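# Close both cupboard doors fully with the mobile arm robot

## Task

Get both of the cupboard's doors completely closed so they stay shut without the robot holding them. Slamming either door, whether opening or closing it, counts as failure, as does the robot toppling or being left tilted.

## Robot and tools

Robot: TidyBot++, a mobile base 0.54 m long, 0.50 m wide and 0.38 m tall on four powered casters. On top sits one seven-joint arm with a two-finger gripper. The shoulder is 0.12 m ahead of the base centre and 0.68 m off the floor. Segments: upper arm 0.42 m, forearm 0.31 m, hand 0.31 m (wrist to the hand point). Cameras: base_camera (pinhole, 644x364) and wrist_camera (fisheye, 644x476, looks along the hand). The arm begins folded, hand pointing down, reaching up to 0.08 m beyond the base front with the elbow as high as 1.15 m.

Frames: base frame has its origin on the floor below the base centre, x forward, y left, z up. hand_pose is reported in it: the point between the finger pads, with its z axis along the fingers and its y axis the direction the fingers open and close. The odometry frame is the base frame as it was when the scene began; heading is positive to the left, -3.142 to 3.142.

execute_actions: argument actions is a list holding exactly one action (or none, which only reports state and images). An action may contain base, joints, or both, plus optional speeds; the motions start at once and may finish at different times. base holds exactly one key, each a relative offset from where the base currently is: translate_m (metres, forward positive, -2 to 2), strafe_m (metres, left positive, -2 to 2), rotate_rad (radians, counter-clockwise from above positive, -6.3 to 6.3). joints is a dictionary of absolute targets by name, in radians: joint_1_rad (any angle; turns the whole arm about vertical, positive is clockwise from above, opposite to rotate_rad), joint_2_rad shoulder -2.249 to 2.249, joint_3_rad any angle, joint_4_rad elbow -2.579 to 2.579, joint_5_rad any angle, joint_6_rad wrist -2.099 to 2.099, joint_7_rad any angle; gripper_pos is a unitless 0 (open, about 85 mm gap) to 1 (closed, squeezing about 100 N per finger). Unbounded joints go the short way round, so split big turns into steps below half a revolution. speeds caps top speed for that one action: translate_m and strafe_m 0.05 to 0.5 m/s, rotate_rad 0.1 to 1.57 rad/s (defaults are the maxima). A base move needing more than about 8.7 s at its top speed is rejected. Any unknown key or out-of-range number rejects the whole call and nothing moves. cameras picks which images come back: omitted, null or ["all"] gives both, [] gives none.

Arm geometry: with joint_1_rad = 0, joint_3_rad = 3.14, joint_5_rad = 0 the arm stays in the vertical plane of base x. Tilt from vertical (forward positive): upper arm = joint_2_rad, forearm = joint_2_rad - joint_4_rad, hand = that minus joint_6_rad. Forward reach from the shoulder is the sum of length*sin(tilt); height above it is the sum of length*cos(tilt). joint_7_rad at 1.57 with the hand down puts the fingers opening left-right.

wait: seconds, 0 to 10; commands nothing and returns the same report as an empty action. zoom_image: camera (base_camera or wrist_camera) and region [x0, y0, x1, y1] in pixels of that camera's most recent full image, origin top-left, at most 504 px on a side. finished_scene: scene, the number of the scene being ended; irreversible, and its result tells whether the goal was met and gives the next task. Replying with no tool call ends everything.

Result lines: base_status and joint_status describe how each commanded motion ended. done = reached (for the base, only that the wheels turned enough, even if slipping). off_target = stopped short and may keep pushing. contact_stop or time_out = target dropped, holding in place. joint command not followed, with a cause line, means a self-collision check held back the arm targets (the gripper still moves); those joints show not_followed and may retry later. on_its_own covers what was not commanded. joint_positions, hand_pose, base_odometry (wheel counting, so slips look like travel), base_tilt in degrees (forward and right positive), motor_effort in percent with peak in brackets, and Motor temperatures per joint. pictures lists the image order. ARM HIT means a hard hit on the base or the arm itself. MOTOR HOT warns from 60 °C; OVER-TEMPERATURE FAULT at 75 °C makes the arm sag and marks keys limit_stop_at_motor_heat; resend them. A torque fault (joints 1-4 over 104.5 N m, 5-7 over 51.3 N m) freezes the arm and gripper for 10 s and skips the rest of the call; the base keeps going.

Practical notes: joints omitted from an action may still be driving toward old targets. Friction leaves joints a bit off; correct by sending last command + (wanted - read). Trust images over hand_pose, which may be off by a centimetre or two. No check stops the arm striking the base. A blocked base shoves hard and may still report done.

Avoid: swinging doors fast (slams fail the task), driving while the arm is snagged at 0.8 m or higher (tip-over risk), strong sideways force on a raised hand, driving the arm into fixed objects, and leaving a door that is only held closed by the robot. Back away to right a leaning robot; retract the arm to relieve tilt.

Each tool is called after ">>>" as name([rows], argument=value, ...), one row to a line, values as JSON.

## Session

>>> execute_actions(actions=[])

Scene clock: 0.00 s.
Motor temperatures (°C, as the motors report them): [35 33 29 32 35 39 38]
base_odometry: x=+0.000 y=+0.000 heading=+0.000 (m, m, rad; odometry frame)
base_tilt: forward=-0.2 right=-0.5 (deg)
base_status: not commanded
joint_positions: joint_1_rad=-0.042 joint_2_rad=-0.350 joint_3_rad=+3.114 joint_4_rad=-2.562 joint_5_rad=+0.040 joint_6_rad=-0.889 joint_7_rad=+1.568 gripper_pos=+0.000
joint_status: not commanded
motor_effort: joint_1_rad=+0 joint_2_rad=+0 joint_3_rad=+1 joint_4_rad=+11 joint_5_rad=+1 joint_6_rad=+0 joint_7_rad=+0 (%)
hand_pose: x=+0.2396 y=-0.0010 z=+0.5782 quat_wxyz=(+0.020, +0.999, +0.045, +0.021) (m; base frame)
pictures: base_camera, wrist_camera
Images, in order (width x height): base_camera 644x364, wrist_camera 644x476.

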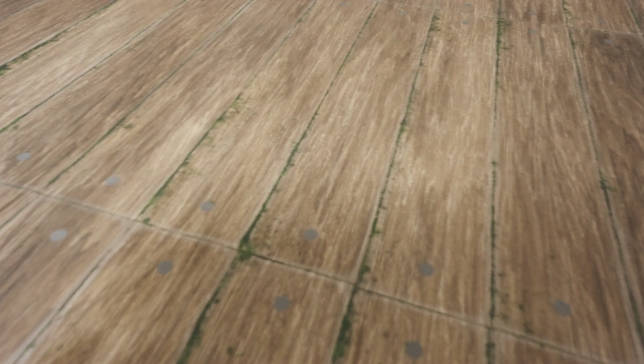

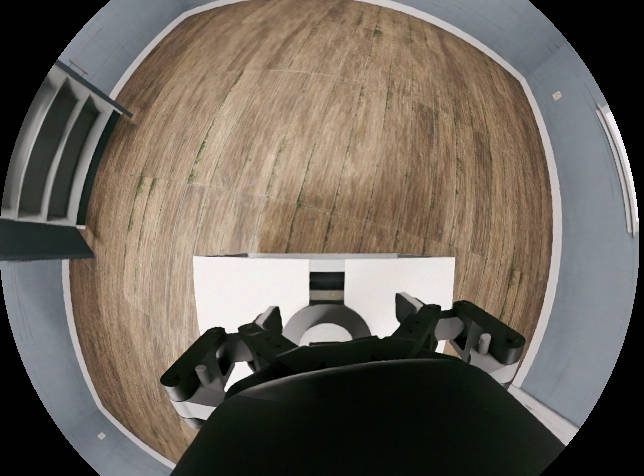

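>>> execute_actions([
  {"base":{"rotate_rad":1.27},"joints":{"joint_1_rad":0,"joint_3_rad":3.14,"joint_5_rad":0,"joint_2_rad":0.2,"joint_4_rad":-2.0,"joint_6_rad":0.5,"gripper_pos":1}},
])

>>> zoom_image(camera="wrist_camera", region=[120,60,560,340])

Scene clock: 8.10 s.
Motor temperatures (°C, as the motors report them): [35 33 29 32 35 39 38]
base_odometry: x=+0.000 y=+0.000 heading=+1.269 (m, m, rad; odometry frame)
base_tilt: forward=-0.2 right=-0.5 (deg)
base_status: done
joint_positions: joint_1_rad=-0.013 joint_2_rad=+0.178 joint_3_rad=+3.130 joint_4_rad=-2.006 joint_5_rad=+0.036 joint_6_rad=+0.480 joint_7_rad=+1.568 gripper_pos=+0.999
joint_status: all done
motor_effort: joint_1_rad=+0(2) joint_2_rad=-26(27) joint_3_rad=+0(2) joint_4_rad=+20(19) joint_5_rad=+0(1) joint_6_rad=+10(10) joint_7_rad=+0(0) (%)
hand_pose: x=+0.7586 y=+0.0219 z=+0.8734 quat_wxyz=(-0.006, +0.752, +0.025, +0.658) (m; base frame)
pictures: base_camera, wrist_camera
Images, in order (width x height): base_camera 644x364, wrist_camera 644x476.

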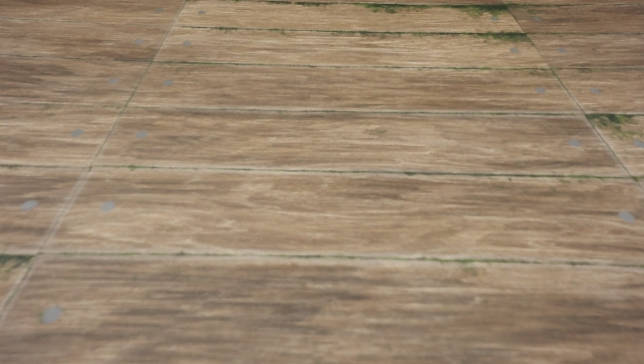

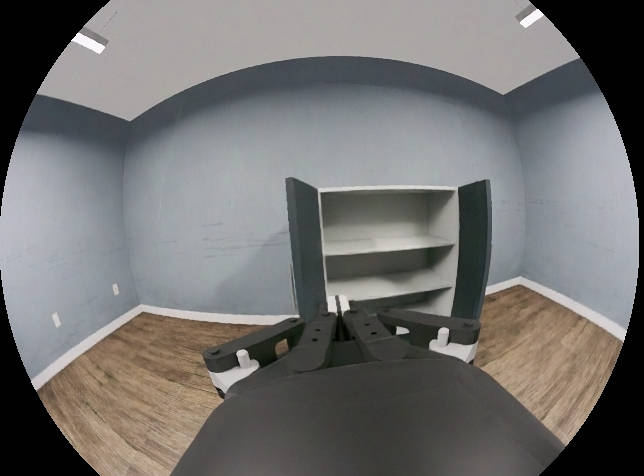

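Region (120, 60, 560, 340) of wrist_camera's 644x476 image, scaled by 1.145; it fills the top 321 rows of this view, and the rest is white.

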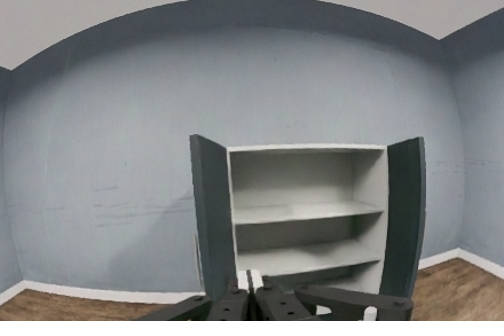

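>>> zoom_image(camera="wrist_camera", region=[450,170,510,230])

>>> zoom_image(camera="wrist_camera", region=[270,170,330,230])

Region (450, 170, 510, 230) of wrist_camera's 644x476 image, scaled by 8.400.

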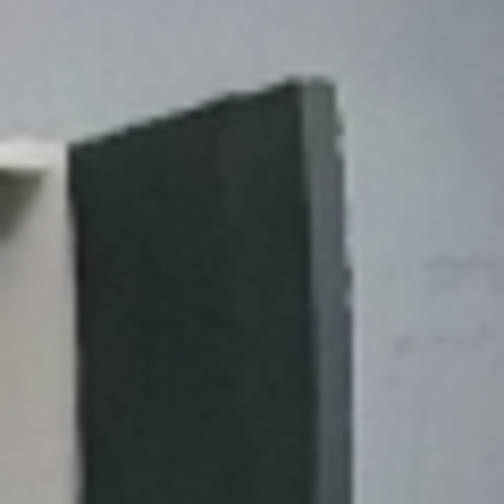

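Region (270, 170, 330, 230) of wrist_camera's 644x476 image, scaled by 8.400.

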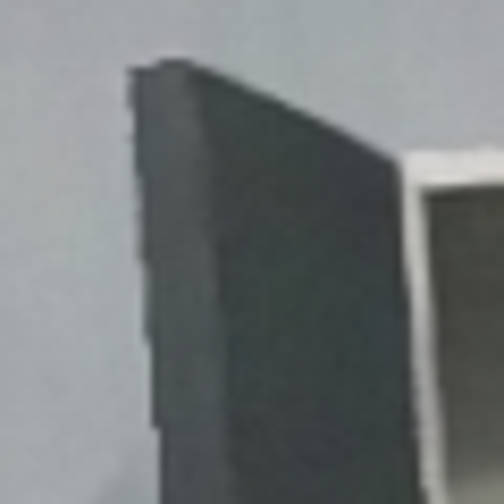

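>>> execute_actions([
  {"base":{"strafe_m":-0.9}},
])

>>> zoom_image(camera="wrist_camera", region=[240,160,360,280])

Scene clock: 21.17 s.
Motor temperatures (°C, as the motors report them): [35 33 29 32 35 39 38]
base_odometry: x=+0.860 y=-0.266 heading=+1.271 (m, m, rad; odometry frame)
base_tilt: forward=-0.2 right=-0.5 (deg)
base_status: done
joint_positions: joint_1_rad=-0.007 joint_2_rad=+0.178 joint_3_rad=+3.134 joint_4_rad=-2.006 joint_5_rad=+0.035 joint_6_rad=+0.480 joint_7_rad=+1.568 gripper_pos=+0.999
joint_status: not commanded
motor_effort: joint_1_rad=+0(3) joint_2_rad=-26(27) joint_3_rad=+0(3) joint_4_rad=+19(19) joint_5_rad=+0(0) joint_6_rad=+11(11) joint_7_rad=+0(0) (%)
hand_pose: x=+0.7588 y=+0.0154 z=+0.8734 quat_wxyz=(-0.002, +0.753, +0.021, +0.658) (m; base frame)
pictures: base_camera, wrist_camera
Images, in order (width x height): base_camera 644x364, wrist_camera 644x476.

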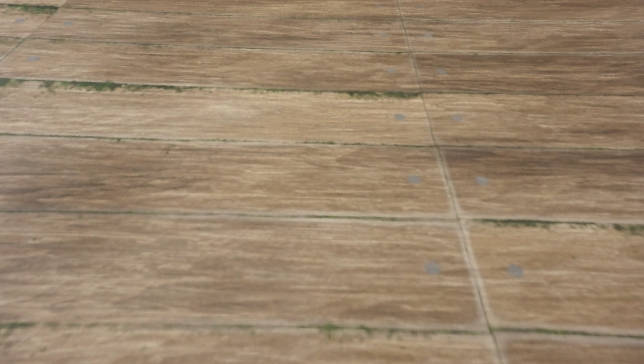

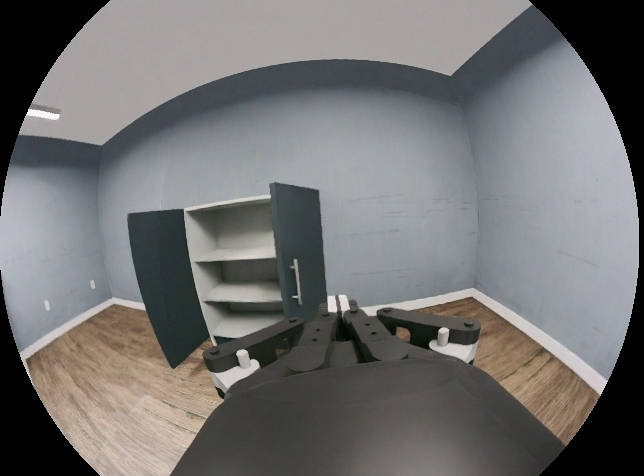

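Region (240, 160, 360, 280) of wrist_camera's 644x476 image, scaled by 4.200.

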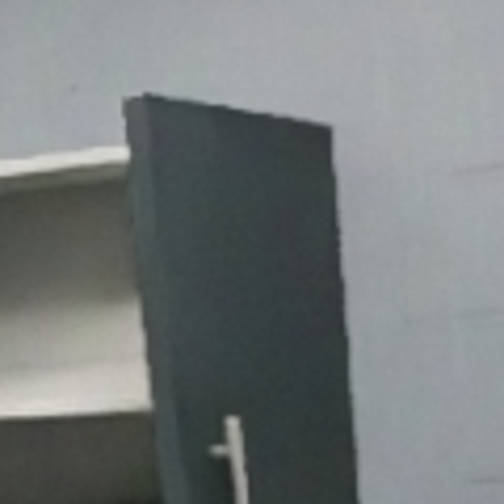

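No lip here. Check the left.

>>> zoom_image(camera="wrist_camera", region=[100,195,280,375])

>>> zoom_image(camera="wrist_camera", region=[120,200,170,250])

Region (100, 195, 280, 375) of wrist_camera's 644x476 image, scaled by 2.800.

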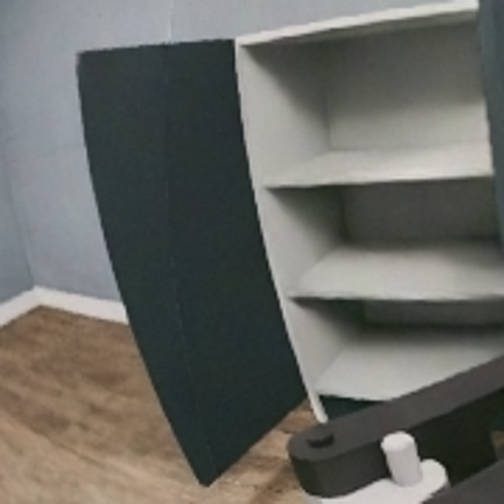

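Region (120, 200, 170, 250) of wrist_camera's 644x476 image, scaled by 10.080.

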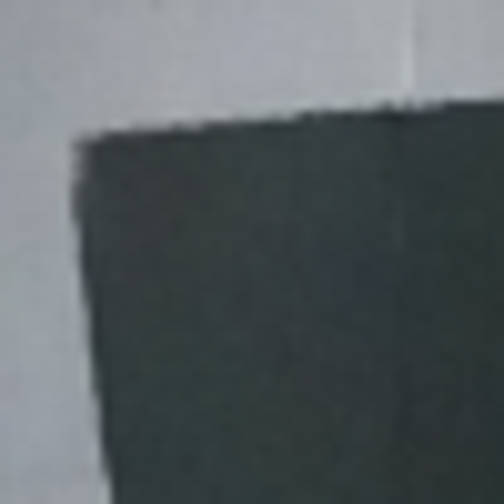

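>>> execute_actions([
  {"base":{"translate_m":0.74},"speeds":{"translate_m":0.3}},
])

>>> execute_actions([
  {"base":{"strafe_m":0.3},"speeds":{"strafe_m":0.07}},
])

Scene clock: 47.90 s.
Motor temperatures (°C, as the motors report them): [35 34 29 32 35 39 38]
base_odometry: x=+1.079 y=+0.441 heading=+1.270 (m, m, rad; odometry frame)
base_tilt: forward=-0.2 right=-0.5 (deg)
base_status: done
joint_positions: joint_1_rad=-0.007 joint_2_rad=+0.183 joint_3_rad=+3.134 joint_4_rad=-2.006 joint_5_rad=+0.035 joint_6_rad=+0.480 joint_7_rad=+1.568 gripper_pos=+0.999
joint_status: not commanded
motor_effort: joint_1_rad=+0(1) joint_2_rad=-26(29) joint_3_rad=+0(1) joint_4_rad=+19(21) joint_5_rad=+0(0) joint_6_rad=+10(11) joint_7_rad=+0(0) (%)
hand_pose: x=+0.7599 y=+0.0154 z=+0.8704 quat_wxyz=(-0.002, +0.754, +0.021, +0.657) (m; base frame)
pictures: base_camera, wrist_camera
Images, in order (width x height): base_camera 644x364, wrist_camera 644x476.

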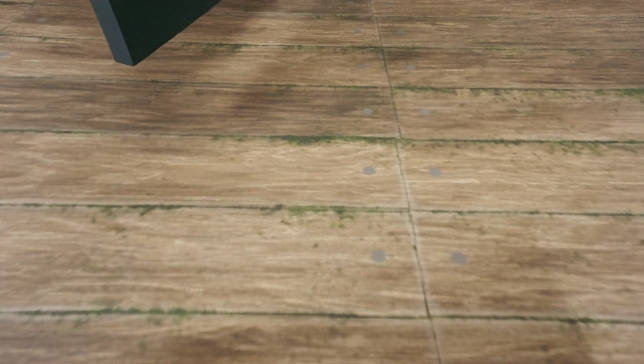

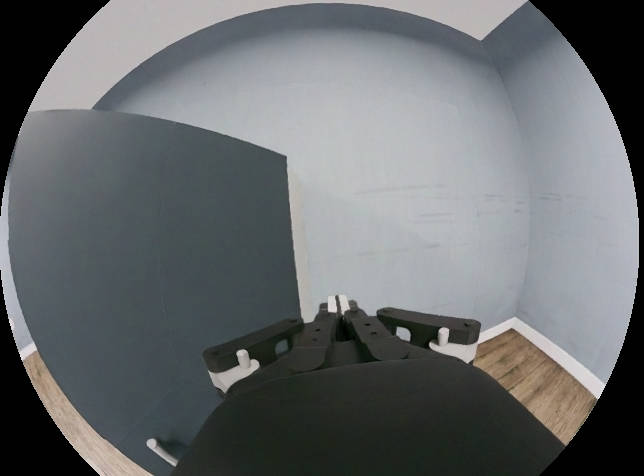

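Scene clock: 52.70 s.
Motor temperatures (°C, as the motors report them): [35 34 29 32 35 39 38]
base_odometry: x=+0.793 y=+0.530 heading=+1.270 (m, m, rad; odometry frame)
base_tilt: forward=-0.2 right=-0.5 (deg)
base_status: done
joint_positions: joint_1_rad=-0.004 joint_2_rad=+0.183 joint_3_rad=+3.137 joint_4_rad=-2.006 joint_5_rad=+0.032 joint_6_rad=+0.480 joint_7_rad=+1.568 gripper_pos=+0.999
joint_status: not commanded
motor_effort: joint_1_rad=+0(3) joint_2_rad=-26(27) joint_3_rad=+0(2) joint_4_rad=+19(20) joint_5_rad=+0(2) joint_6_rad=+11(11) joint_7_rad=+0(0) (%)
hand_pose: x=+0.7601 y=+0.0111 z=+0.8704 quat_wxyz=(+0.000, +0.754, +0.017, +0.657) (m; base frame)
pictures: base_camera, wrist_camera
Images, in order (width x height): base_camera 644x364, wrist_camera 644x476.

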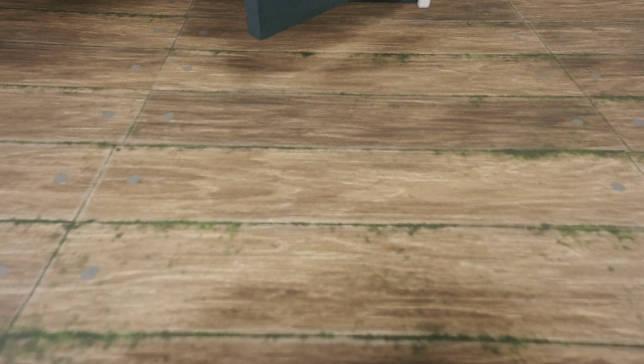

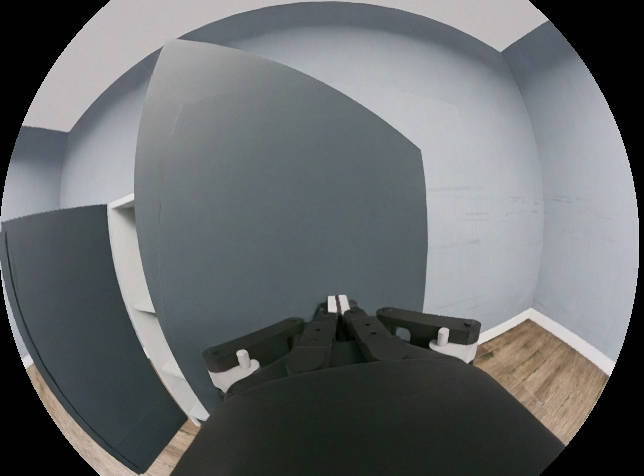

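>>> execute_actions([
  {"base":{"strafe_m":0.1},"speeds":{"strafe_m":0.08}},
], cameras=[])

>>> execute_actions([
  {"base":{"translate_m":0.24},"speeds":{"translate_m":0.05}},
])

Scene clock: 60.40 s.
Motor temperatures (°C, as the motors report them): [35 34 29 32 35 39 38]
base_odometry: x=+0.697 y=+0.560 heading=+1.270 (m, m, rad; odometry frame)
base_tilt: forward=-0.2 right=-0.5 (deg)
base_status: done
joint_positions: joint_1_rad=+0.000 joint_2_rad=+0.183 joint_3_rad=+3.140 joint_4_rad=-2.006 joint_5_rad=+0.030 joint_6_rad=+0.480 joint_7_rad=+1.568 gripper_pos=+0.999
joint_status: not commanded
motor_effort: joint_1_rad=+0(4) joint_2_rad=-26(29) joint_3_rad=+1(3) joint_4_rad=+19(20) joint_5_rad=+0(1) joint_6_rad=+11(11) joint_7_rad=+0(0) (%)
hand_pose: x=+0.7602 y=+0.0065 z=+0.8704 quat_wxyz=(+0.002, +0.754, +0.014, +0.657) (m; base frame)
pictures: none
No camera images: the call's "cameras" was empty. Leave "cameras" out to get every camera's image.

Scene clock: 66.23 s.
Motor temperatures (°C, as the motors report them): [35 34 29 32 35 39 38]
base_odometry: x=+0.768 y=+0.789 heading=+1.270 (m, m, rad; odometry frame)
base_tilt: forward=-0.2 right=-0.5 (deg)
base_status: done
joint_positions: joint_1_rad=+0.000 joint_2_rad=+0.175 joint_3_rad=+3.140 joint_4_rad=-2.015 joint_5_rad=+0.030 joint_6_rad=+0.481 joint_7_rad=+1.568 gripper_pos=+0.999
joint_status: not commanded
motor_effort: joint_1_rad=+1(2) joint_2_rad=-23(29) joint_3_rad=+1(1) joint_4_rad=+21(30) joint_5_rad=+0(0) joint_6_rad=+11(14) joint_7_rad=+0(0) (%)
hand_pose: x=+0.7565 y=+0.0065 z=+0.8711 quat_wxyz=(+0.002, +0.754, +0.014, +0.657) (m; base frame)
pictures: base_camera, wrist_camera
Images, in order (width x height): base_camera 644x364, wrist_camera 644x476.

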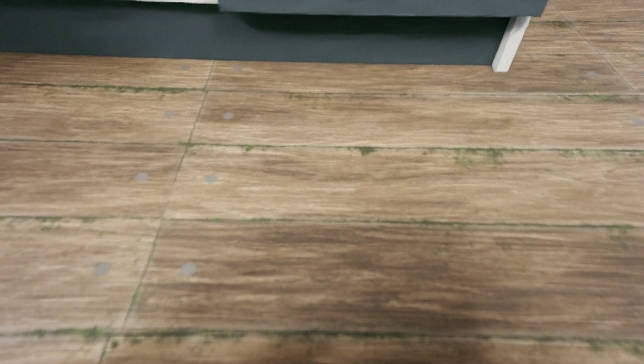

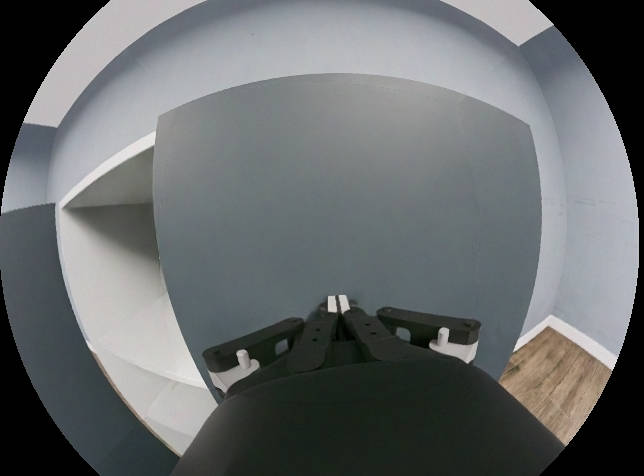

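>>> execute_actions([
  {"base":{"translate_m":-0.5}},
], cameras=[])

>>> execute_actions([
  {"base":{"strafe_m":1.18},"joints":{"joint_1_rad":0.4}},
])

Scene clock: 74.53 s.
Motor temperatures (°C, as the motors report them): [35 34 29 32 35 39 38]
base_odometry: x=+0.620 y=+0.312 heading=+1.270 (m, m, rad; odometry frame)
base_tilt: forward=-0.2 right=-0.5 (deg)
base_status: done
joint_positions: joint_1_rad=+0.000 joint_2_rad=+0.195 joint_3_rad=+3.140 joint_4_rad=-2.001 joint_5_rad=+0.030 joint_6_rad=+0.481 joint_7_rad=+1.568 gripper_pos=+0.999
joint_status: not commanded
motor_effort: joint_1_rad=+0(5) joint_2_rad=-27(30) joint_3_rad=+0(4) joint_4_rad=+20(21) joint_5_rad=+0(1) joint_6_rad=+11(11) joint_7_rad=+0(0) (%)
hand_pose: x=+0.7635 y=+0.0063 z=+0.8658 quat_wxyz=(+0.002, +0.756, +0.014, +0.654) (m; base frame)
pictures: none
No camera images: the call's "cameras" was empty. Leave "cameras" out to get every camera's image.

Scene clock: 78.27 s.
Motor temperatures (°C, as the motors report them): [35 34 29 32 35 39 38]
base_odometry: x=-0.508 y=+0.661 heading=+1.270 (m, m, rad; odometry frame)
base_tilt: forward=-0.2 right=-0.5 (deg)
base_status: done
joint_positions: joint_1_rad=+0.390 joint_2_rad=+0.195 joint_3_rad=+3.144 joint_4_rad=-2.001 joint_5_rad=+0.030 joint_6_rad=+0.481 joint_7_rad=+1.568 gripper_pos=+0.999
joint_status: all done
motor_effort: joint_1_rad=-1(4) joint_2_rad=-27(28) joint_3_rad=+0(3) joint_4_rad=+19(19) joint_5_rad=+0(1) joint_6_rad=+10(11) joint_7_rad=+0(0) (%)
hand_pose: x=+0.7169 y=-0.2408 z=+0.8658 quat_wxyz=(+0.130, +0.744, -0.134, +0.641) (m; base frame)
pictures: base_camera, wrist_camera
Images, in order (width x height): base_camera 644x364, wrist_camera 644x476.

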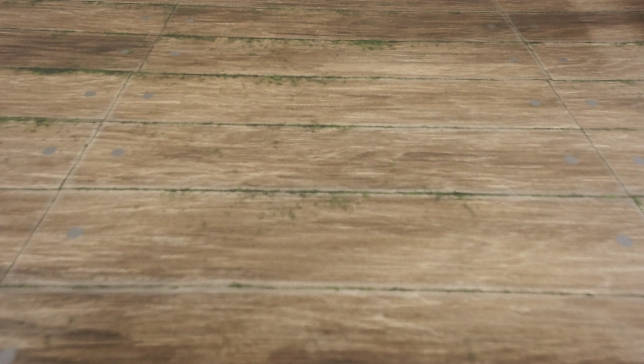

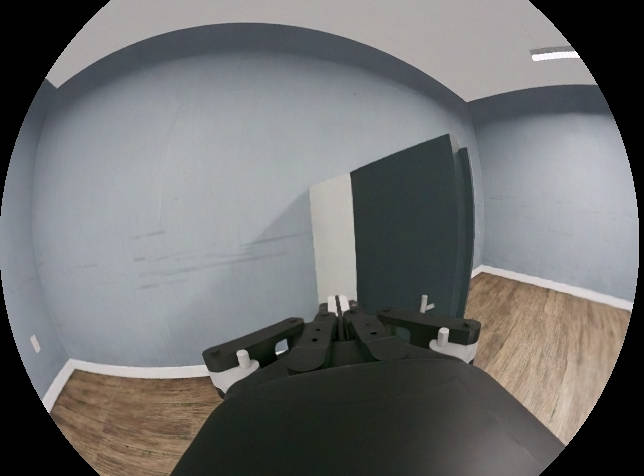

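>>> execute_actions([
  {"base":{"translate_m":-0.35}},
], cameras=[])

>>> execute_actions([
  {"base":{"strafe_m":-0.75},"joints":{"joint_1_rad":0,"joint_2_rad":1.0,"joint_4_rad":-0.57,"joint_5_rad":1.57,"joint_6_rad":-1.0}},
])

>>> execute_actions([
  {"base":{"translate_m":0.5}},
])

Scene clock: 95.13 s.
Motor temperatures (°C, as the motors report them): [35 34 29 32 35 39 38]
base_odometry: x=-0.612 y=+0.326 heading=+1.270 (m, m, rad; odometry frame)
base_tilt: forward=-0.2 right=-0.5 (deg)
base_status: done
joint_positions: joint_1_rad=+0.391 joint_2_rad=+0.196 joint_3_rad=+3.143 joint_4_rad=-2.001 joint_5_rad=+0.030 joint_6_rad=+0.482 joint_7_rad=+1.568 gripper_pos=+0.999
joint_status: not commanded
motor_effort: joint_1_rad=+0(2) joint_2_rad=-27(32) joint_3_rad=+0(2) joint_4_rad=+19(21) joint_5_rad=+0(1) joint_6_rad=+11(12) joint_7_rad=+0(0) (%)
hand_pose: x=+0.7168 y=-0.2413 z=+0.8657 quat_wxyz=(+0.130, +0.744, -0.134, +0.641) (m; base frame)
pictures: none
No camera images: the call's "cameras" was empty. Leave "cameras" out to get every camera's image.

Scene clock: 98.33 s.
Motor temperatures (°C, as the motors report them): [35 34 29 32 35 39 38]
base_odometry: x=+0.105 y=+0.103 heading=+1.269 (m, m, rad; odometry frame)
base_tilt: forward=-0.2 right=-0.5 (deg)
base_status: done
joint_positions: joint_1_rad=+0.014 joint_2_rad=+0.971 joint_3_rad=+3.143 joint_4_rad=-0.580 joint_5_rad=+1.538 joint_6_rad=-0.974 joint_7_rad=+1.568 gripper_pos=+0.999
joint_status: all done
motor_effort: joint_1_rad=-1(3) joint_2_rad=-51(51) joint_3_rad=+3(4) joint_4_rad=+20(21) joint_5_rad=+8(7) joint_6_rad=+1(11) joint_7_rad=+0(0) (%)
hand_pose: x=+0.9519 y=-0.2682 z=+0.9201 quat_wxyz=(+0.668, +0.686, +0.192, +0.214) (m; base frame)
pictures: base_camera, wrist_camera
Images, in order (width x height): base_camera 644x364, wrist_camera 644x476.

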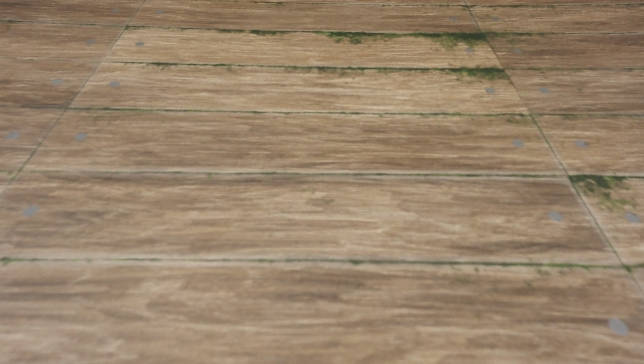

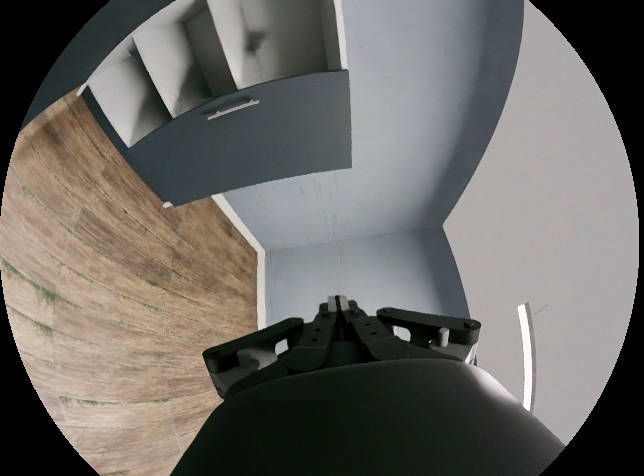

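Scene clock: 100.70 s.
Motor temperatures (°C, as the motors report them): [35 34 29 33 35 39 38]
base_odometry: x=+0.254 y=+0.581 heading=+1.269 (m, m, rad; odometry frame)
base_tilt: forward=-0.2 right=-0.5 (deg)
base_status: done
joint_positions: joint_1_rad=+0.014 joint_2_rad=+0.983 joint_3_rad=+3.143 joint_4_rad=-0.579 joint_5_rad=+1.538 joint_6_rad=-0.976 joint_7_rad=+1.568 gripper_pos=+0.999
joint_status: not commanded
motor_effort: joint_1_rad=+0(2) joint_2_rad=-53(54) joint_3_rad=+3(3) joint_4_rad=+20(20) joint_5_rad=+7(8) joint_6_rad=+1(2) joint_7_rad=+0(0) (%)
hand_pose: x=+0.9543 y=-0.2684 z=+0.9104 quat_wxyz=(+0.667, +0.688, +0.195, +0.210) (m; base frame)
pictures: base_camera, wrist_camera
Images, in order (width x height): base_camera 644x364, wrist_camera 644x476.

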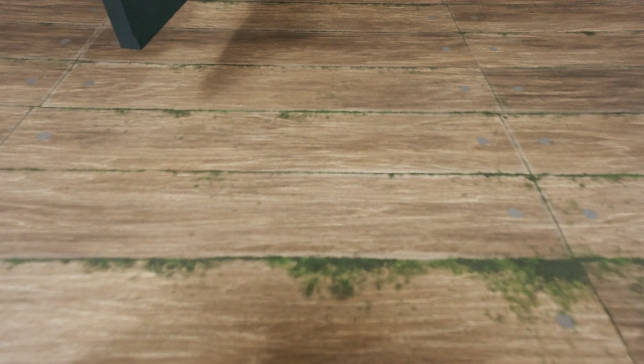

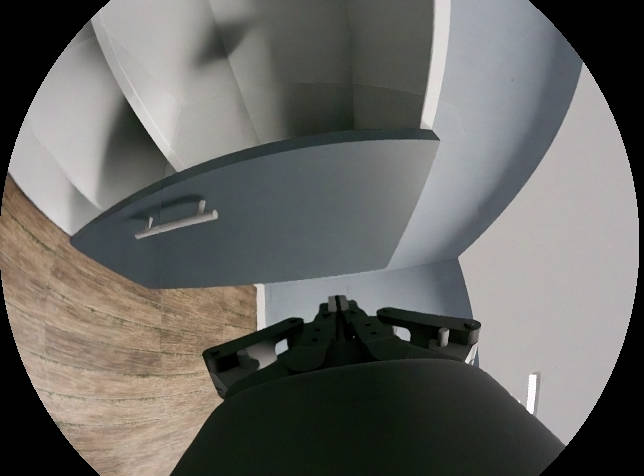

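>>> execute_actions([
  {"base":{"strafe_m":0.12}},
], cameras=[])

>>> execute_actions([
  {"base":{"translate_m":0.23},"speeds":{"translate_m":0.1}},
])

Scene clock: 110.70 s.
Motor temperatures (°C, as the motors report them): [35 35 29 33 35 39 38]
base_odometry: x=+0.139 y=+0.617 heading=+1.268 (m, m, rad; odometry frame)
base_tilt: forward=-0.2 right=-0.5 (deg)
base_status: done
joint_positions: joint_1_rad=-0.005 joint_2_rad=+0.983 joint_3_rad=+3.143 joint_4_rad=-0.579 joint_5_rad=+1.538 joint_6_rad=-0.976 joint_7_rad=+1.568 gripper_pos=+0.999
joint_status: not commanded
motor_effort: joint_1_rad=-1(6) joint_2_rad=-52(53) joint_3_rad=+3(4) joint_4_rad=+19(20) joint_5_rad=+7(7) joint_6_rad=+1(2) joint_7_rad=+0(0) (%)
hand_pose: x=+0.9592 y=-0.2526 z=+0.9105 quat_wxyz=(+0.665, +0.686, +0.202, +0.216) (m; base frame)
pictures: none
No camera images: the call's "cameras" was empty. Leave "cameras" out to get every camera's image.

Scene clock: 113.57 s.
Motor temperatures (°C, as the motors report them): [35 35 29 33 35 39 38]
base_odometry: x=+0.207 y=+0.837 heading=+1.269 (m, m, rad; odometry frame)
base_tilt: forward=-0.2 right=-0.5 (deg)
base_status: done
joint_positions: joint_1_rad=-0.005 joint_2_rad=+0.985 joint_3_rad=+3.143 joint_4_rad=-0.578 joint_5_rad=+1.539 joint_6_rad=-0.977 joint_7_rad=+1.568 gripper_pos=+0.999
joint_status: not commanded
motor_effort: joint_1_rad=+0(3) joint_2_rad=-52(54) joint_3_rad=+3(4) joint_4_rad=+21(22) joint_5_rad=+7(8) joint_6_rad=+1(2) joint_7_rad=+0(0) (%)
hand_pose: x=+0.9594 y=-0.2527 z=+0.9098 quat_wxyz=(+0.665, +0.686, +0.202, +0.215) (m; base frame)
pictures: base_camera, wrist_camera
Images, in order (width x height): base_camera 644x364, wrist_camera 644x476.

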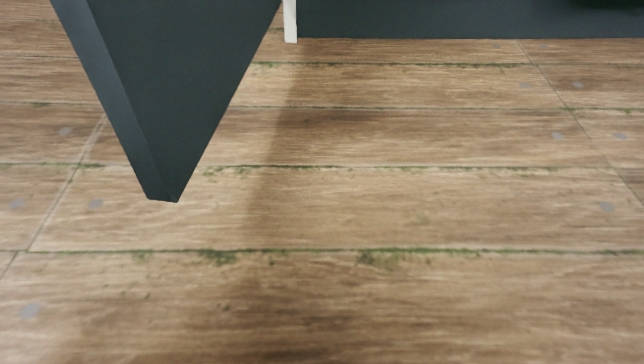

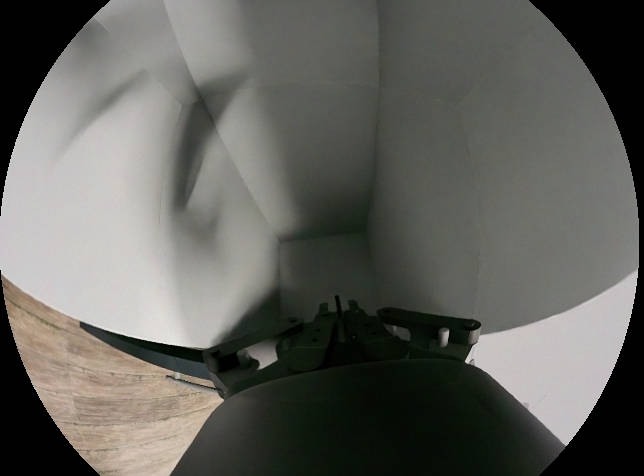

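>>> execute_actions([
  {"base":{"translate_m":0.09},"joints":{"joint_6_rad":-1.4},"speeds":{"translate_m":0.1}},
])

>>> execute_actions([
  {"base":{"strafe_m":-0.13},"speeds":{"strafe_m":0.08}},
])

>>> execute_actions([
  {"base":{"translate_m":-0.15},"speeds":{"translate_m":0.05}},
])

Scene clock: 124.23 s.
Motor temperatures (°C, as the motors report them): [35 36 29 33 35 39 38]
base_odometry: x=+0.234 y=+0.923 heading=+1.269 (m, m, rad; odometry frame)
base_tilt: forward=-0.1 right=-0.5 (deg)
base_status: done
joint_positions: joint_1_rad=-0.002 joint_2_rad=+0.986 joint_3_rad=+3.143 joint_4_rad=-0.578 joint_5_rad=+1.539 joint_6_rad=-1.394 joint_7_rad=+1.568 gripper_pos=+0.999
joint_status: all done
motor_effort: joint_1_rad=+0(6) joint_2_rad=-50(53) joint_3_rad=+4(4) joint_4_rad=+18(20) joint_5_rad=+9(9) joint_6_rad=+1(3) joint_7_rad=+0(0) (%)
hand_pose: x=+0.8395 y=-0.3038 z=+0.9066 quat_wxyz=(+0.693, +0.715, +0.059, +0.067) (m; base frame)
pictures: base_camera, wrist_camera
Images, in order (width x height): base_camera 644x364, wrist_camera 644x476.

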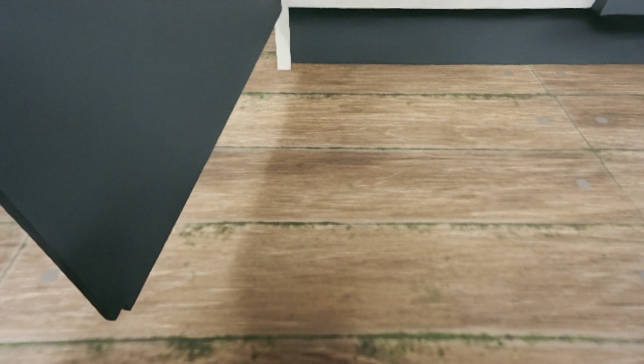

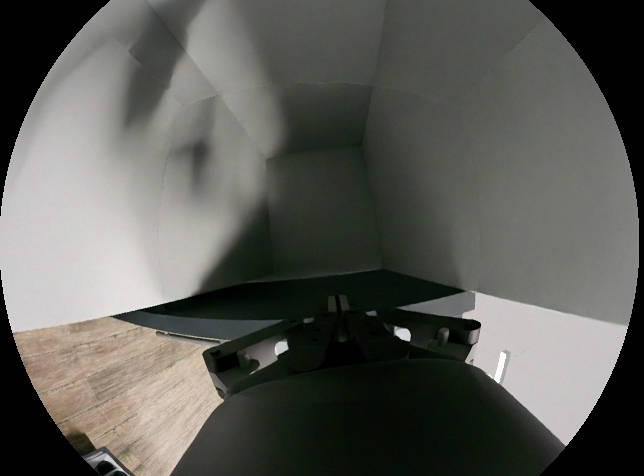

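Scene clock: 126.33 s.
Motor temperatures (°C, as the motors report them): [35 36 29 33 35 39 38]
base_odometry: x=+0.358 y=+0.884 heading=+1.269 (m, m, rad; odometry frame)
base_tilt: forward=-0.2 right=-0.5 (deg)
base_status: done
joint_positions: joint_1_rad=-0.043 joint_2_rad=+0.988 joint_3_rad=+3.138 joint_4_rad=-0.578 joint_5_rad=+1.539 joint_6_rad=-1.393 joint_7_rad=+1.568 gripper_pos=+0.999
joint_status: not commanded
motor_effort: joint_1_rad=+9(14) joint_2_rad=-50(53) joint_3_rad=+6(8) joint_4_rad=+17(19) joint_5_rad=+8(9) joint_6_rad=-2(5) joint_7_rad=+0(1) (%)
hand_pose: x=+0.8527 y=-0.2735 z=+0.9041 quat_wxyz=(+0.690, +0.715, +0.075, +0.082) (m; base frame)
pictures: base_camera, wrist_camera
Images, in order (width x height): base_camera 644x364, wrist_camera 644x476.

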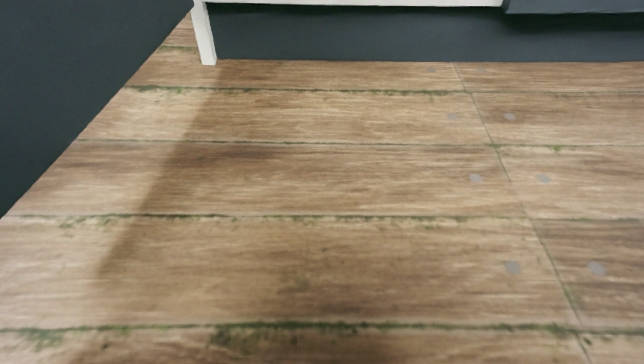

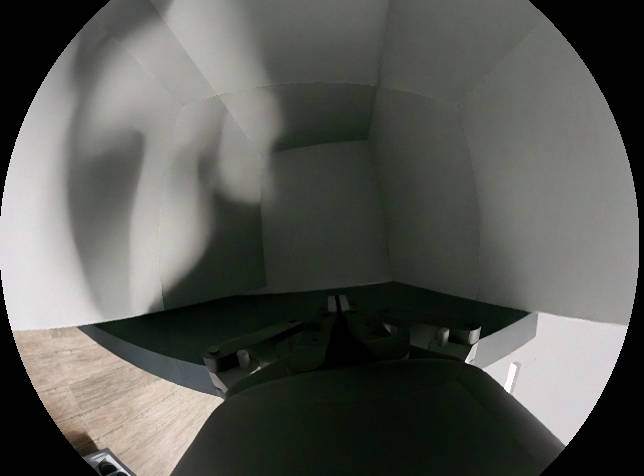

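Scene clock: 129.80 s.
Motor temperatures (°C, as the motors report them): [35 36 29 33 35 39 38]
base_odometry: x=+0.314 y=+0.741 heading=+1.269 (m, m, rad; odometry frame)
base_tilt: forward=-0.2 right=-0.5 (deg)
base_status: done
joint_positions: joint_1_rad=-0.017 joint_2_rad=+0.990 joint_3_rad=+3.138 joint_4_rad=-0.578 joint_5_rad=+1.540 joint_6_rad=-1.386 joint_7_rad=+1.568 gripper_pos=+0.999
joint_status: not commanded
motor_effort: joint_1_rad=+0(9) joint_2_rad=-48(54) joint_3_rad=+4(7) joint_4_rad=+17(19) joint_5_rad=+8(10) joint_6_rad=+1(6) joint_7_rad=+0(1) (%)
hand_pose: x=+0.8482 y=-0.2915 z=+0.9027 quat_wxyz=(+0.691, +0.715, +0.069, +0.075) (m; base frame)
pictures: base_camera, wrist_camera
Images, in order (width x height): base_camera 644x364, wrist_camera 644x476.

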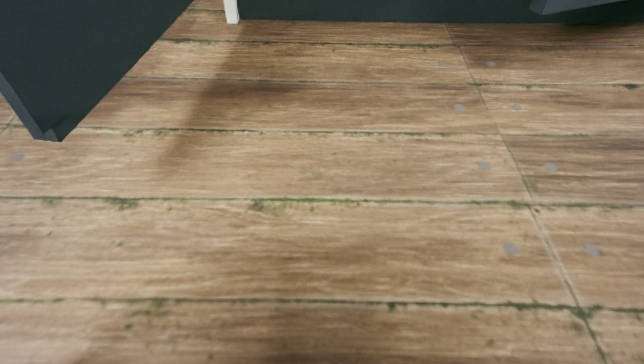

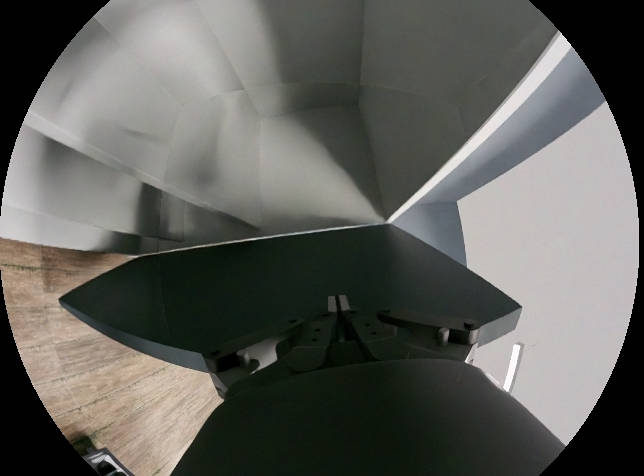

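>>> execute_actions([
  {"base":{"translate_m":-0.2},"speeds":{"translate_m":0.06}},
])

>>> execute_actions([
  {"base":{"translate_m":-0.3},"speeds":{"translate_m":0.2}},
], cameras=[])

>>> execute_actions([
  {"base":{"strafe_m":0.7},"joints":{"joint_1_rad":0.4,"joint_2_rad":0.2,"joint_4_rad":-2.0,"joint_5_rad":0,"joint_6_rad":0.5}},
])

Scene clock: 147.87 s.
Motor temperatures (°C, as the motors report them): [35 37 29 33 35 39 38]
base_odometry: x=+0.254 y=+0.550 heading=+1.269 (m, m, rad; odometry frame)
base_tilt: forward=-0.2 right=-0.5 (deg)
base_status: done
joint_positions: joint_1_rad=-0.016 joint_2_rad=+0.991 joint_3_rad=+3.138 joint_4_rad=-0.578 joint_5_rad=+1.540 joint_6_rad=-1.385 joint_7_rad=+1.568 gripper_pos=+0.999
joint_status: not commanded
motor_effort: joint_1_rad=+0(3) joint_2_rad=-50(53) joint_3_rad=+4(5) joint_4_rad=+17(18) joint_5_rad=+9(9) joint_6_rad=+1(3) joint_7_rad=+0(0) (%)
hand_pose: x=+0.8481 y=-0.2924 z=+0.9023 quat_wxyz=(+0.691, +0.715, +0.069, +0.074) (m; base frame)
pictures: base_camera, wrist_camera
Images, in order (width x height): base_camera 644x364, wrist_camera 644x476.

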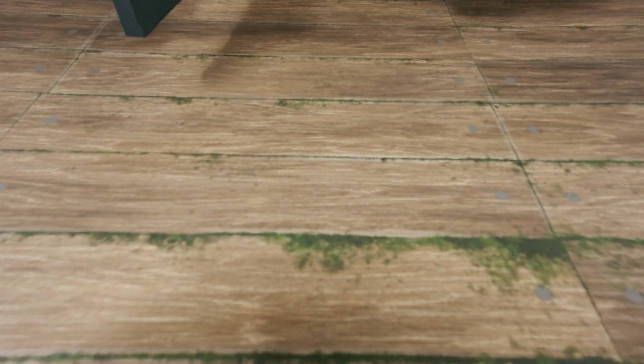

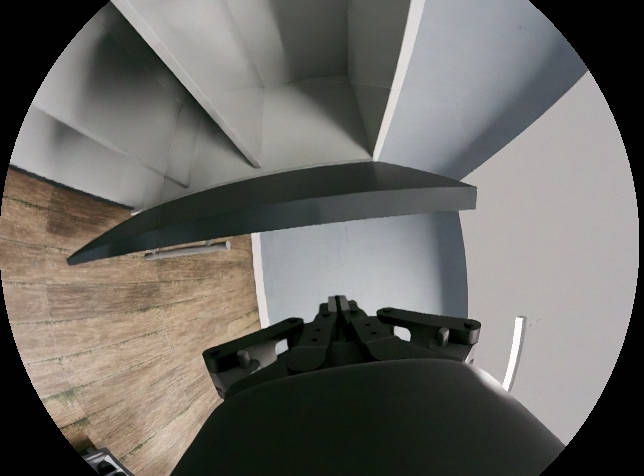

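Scene clock: 150.13 s.
Motor temperatures (°C, as the motors report them): [35 37 29 33 35 39 38]
base_odometry: x=+0.165 y=+0.263 heading=+1.269 (m, m, rad; odometry frame)
base_tilt: forward=-0.2 right=-0.5 (deg)
base_status: done
joint_positions: joint_1_rad=-0.016 joint_2_rad=+0.991 joint_3_rad=+3.138 joint_4_rad=-0.578 joint_5_rad=+1.540 joint_6_rad=-1.385 joint_7_rad=+1.568 gripper_pos=+0.999
joint_status: not commanded
motor_effort: joint_1_rad=-1(2) joint_2_rad=-49(53) joint_3_rad=+4(4) joint_4_rad=+17(18) joint_5_rad=+8(9) joint_6_rad=+1(2) joint_7_rad=+0(0) (%)
hand_pose: x=+0.8480 y=-0.2927 z=+0.9022 quat_wxyz=(+0.691, +0.715, +0.069, +0.074) (m; base frame)
pictures: none
No camera images: the call's "cameras" was empty. Leave "cameras" out to get every camera's image.

Scene clock: 153.03 s.
Motor temperatures (°C, as the motors report them): [35 37 29 33 35 39 38]
base_odometry: x=-0.503 y=+0.471 heading=+1.269 (m, m, rad; odometry frame)
base_tilt: forward=-0.2 right=-0.5 (deg)
base_status: done
joint_positions: joint_1_rad=+0.383 joint_2_rad=+0.220 joint_3_rad=+3.138 joint_4_rad=-1.990 joint_5_rad=+0.034 joint_6_rad=+0.474 joint_7_rad=+1.568 gripper_pos=+0.999
joint_status: all done
motor_effort: joint_1_rad=+0(3) joint_2_rad=-27(52) joint_3_rad=+0(4) joint_4_rad=+19(20) joint_5_rad=+0(9) joint_6_rad=+11(11) joint_7_rad=+0(0) (%)
hand_pose: x=+0.7260 y=-0.2359 z=+0.8534 quat_wxyz=(+0.124, +0.752, -0.129, +0.634) (m; base frame)
pictures: base_camera, wrist_camera
Images, in order (width x height): base_camera 644x364, wrist_camera 644x476.

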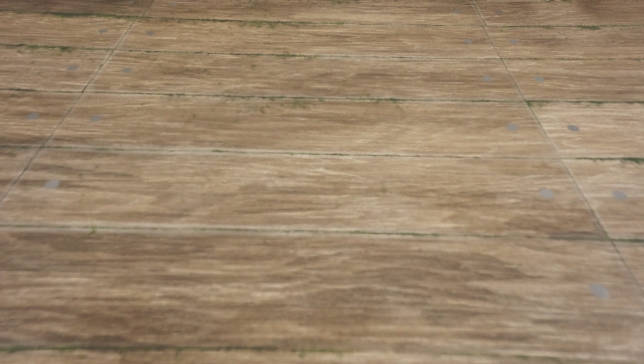

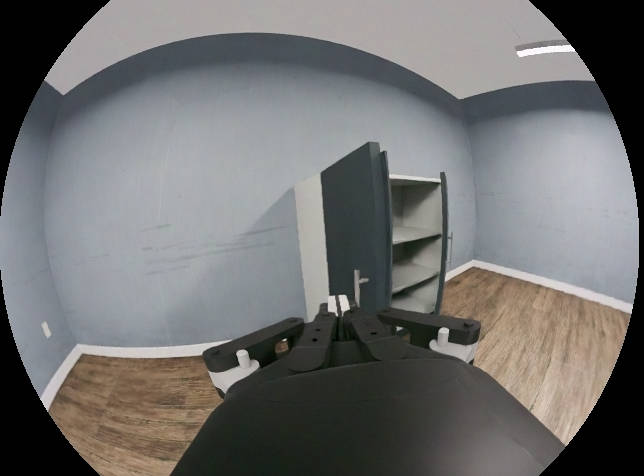

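>>> execute_actions([
  {"base":{"translate_m":0.43}},
])

>>> execute_actions([
  {"base":{"strafe_m":-0.55},"speeds":{"strafe_m":0.075}},
])

>>> execute_actions([
  {"base":{"translate_m":0.18},"speeds":{"translate_m":0.05}},
])

Scene clock: 165.07 s.
Motor temperatures (°C, as the motors report them): [35 37 29 33 35 39 38]
base_odometry: x=-0.376 y=+0.882 heading=+1.270 (m, m, rad; odometry frame)
base_tilt: forward=-0.2 right=-0.5 (deg)
base_status: done
joint_positions: joint_1_rad=+0.386 joint_2_rad=+0.218 joint_3_rad=+3.138 joint_4_rad=-1.991 joint_5_rad=+0.034 joint_6_rad=+0.475 joint_7_rad=+1.568 gripper_pos=+0.999
joint_status: not commanded
motor_effort: joint_1_rad=+0(1) joint_2_rad=-27(31) joint_3_rad=+0(1) joint_4_rad=+19(20) joint_5_rad=+0(0) joint_6_rad=+10(11) joint_7_rad=+0(0) (%)
hand_pose: x=+0.7246 y=-0.2373 z=+0.8545 quat_wxyz=(+0.125, +0.751, -0.130, +0.635) (m; base frame)
pictures: base_camera, wrist_camera
Images, in order (width x height): base_camera 644x364, wrist_camera 644x476.

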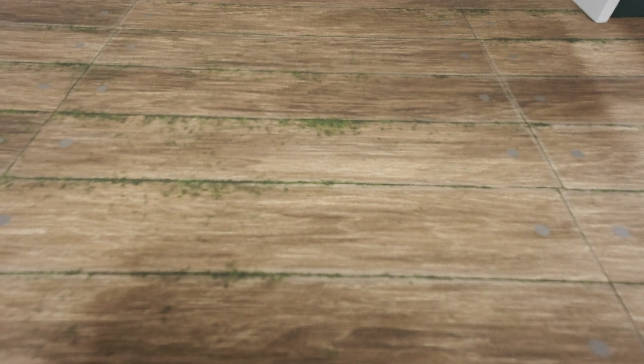

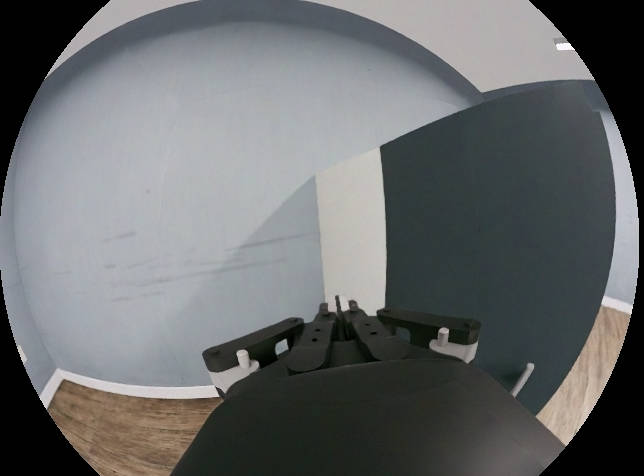

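Scene clock: 172.90 s.
Motor temperatures (°C, as the motors report them): [35 37 29 33 35 39 38]
base_odometry: x=+0.150 y=+0.719 heading=+1.270 (m, m, rad; odometry frame)
base_tilt: forward=-0.2 right=-0.5 (deg)
base_status: done
joint_positions: joint_1_rad=+0.391 joint_2_rad=+0.218 joint_3_rad=+3.137 joint_4_rad=-1.992 joint_5_rad=+0.034 joint_6_rad=+0.475 joint_7_rad=+1.568 gripper_pos=+0.999
joint_status: not commanded
motor_effort: joint_1_rad=+0(4) joint_2_rad=-27(28) joint_3_rad=+0(4) joint_4_rad=+18(20) joint_5_rad=+0(1) joint_6_rad=+10(11) joint_7_rad=+0(0) (%)
hand_pose: x=+0.7234 y=-0.2399 z=+0.8544 quat_wxyz=(+0.127, +0.751, -0.132, +0.634) (m; base frame)
pictures: base_camera, wrist_camera
Images, in order (width x height): base_camera 644x364, wrist_camera 644x476.

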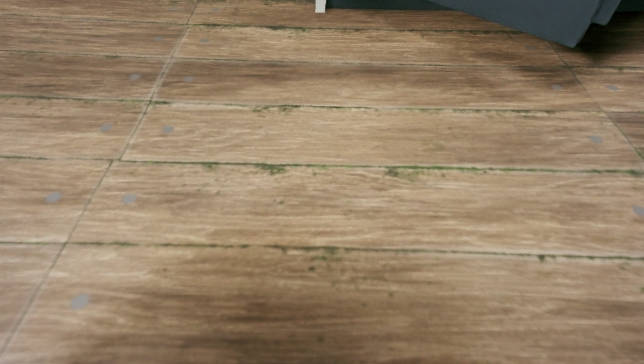

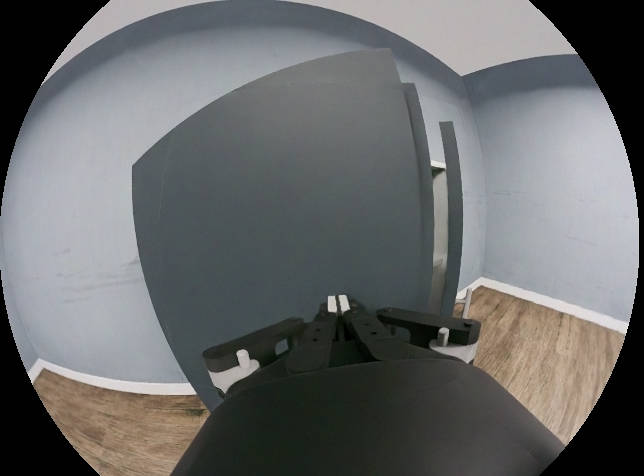

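Scene clock: 176.97 s.
Motor temperatures (°C, as the motors report them): [35 37 29 33 35 39 38]
base_odometry: x=+0.203 y=+0.891 heading=+1.270 (m, m, rad; odometry frame)
base_tilt: forward=-0.2 right=-0.5 (deg)
base_status: done
joint_positions: joint_1_rad=+0.392 joint_2_rad=+0.216 joint_3_rad=+3.137 joint_4_rad=-1.993 joint_5_rad=+0.034 joint_6_rad=+0.475 joint_7_rad=+1.568 gripper_pos=+0.999
joint_status: not commanded
motor_effort: joint_1_rad=+0(2) joint_2_rad=-27(30) joint_3_rad=+0(1) joint_4_rad=+19(20) joint_5_rad=+0(0) joint_6_rad=+10(11) joint_7_rad=+0(0) (%)
hand_pose: x=+0.7228 y=-0.2398 z=+0.8553 quat_wxyz=(+0.127, +0.751, -0.132, +0.635) (m; base frame)
pictures: base_camera, wrist_camera
Images, in order (width x height): base_camera 644x364, wrist_camera 644x476.

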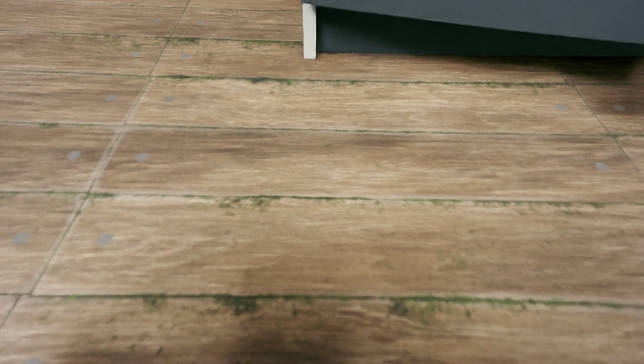

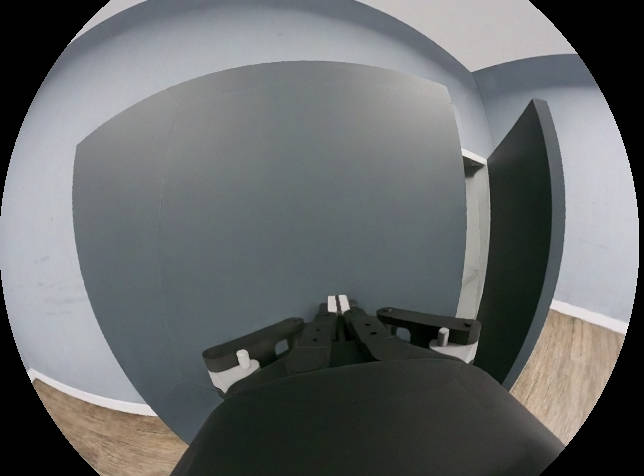

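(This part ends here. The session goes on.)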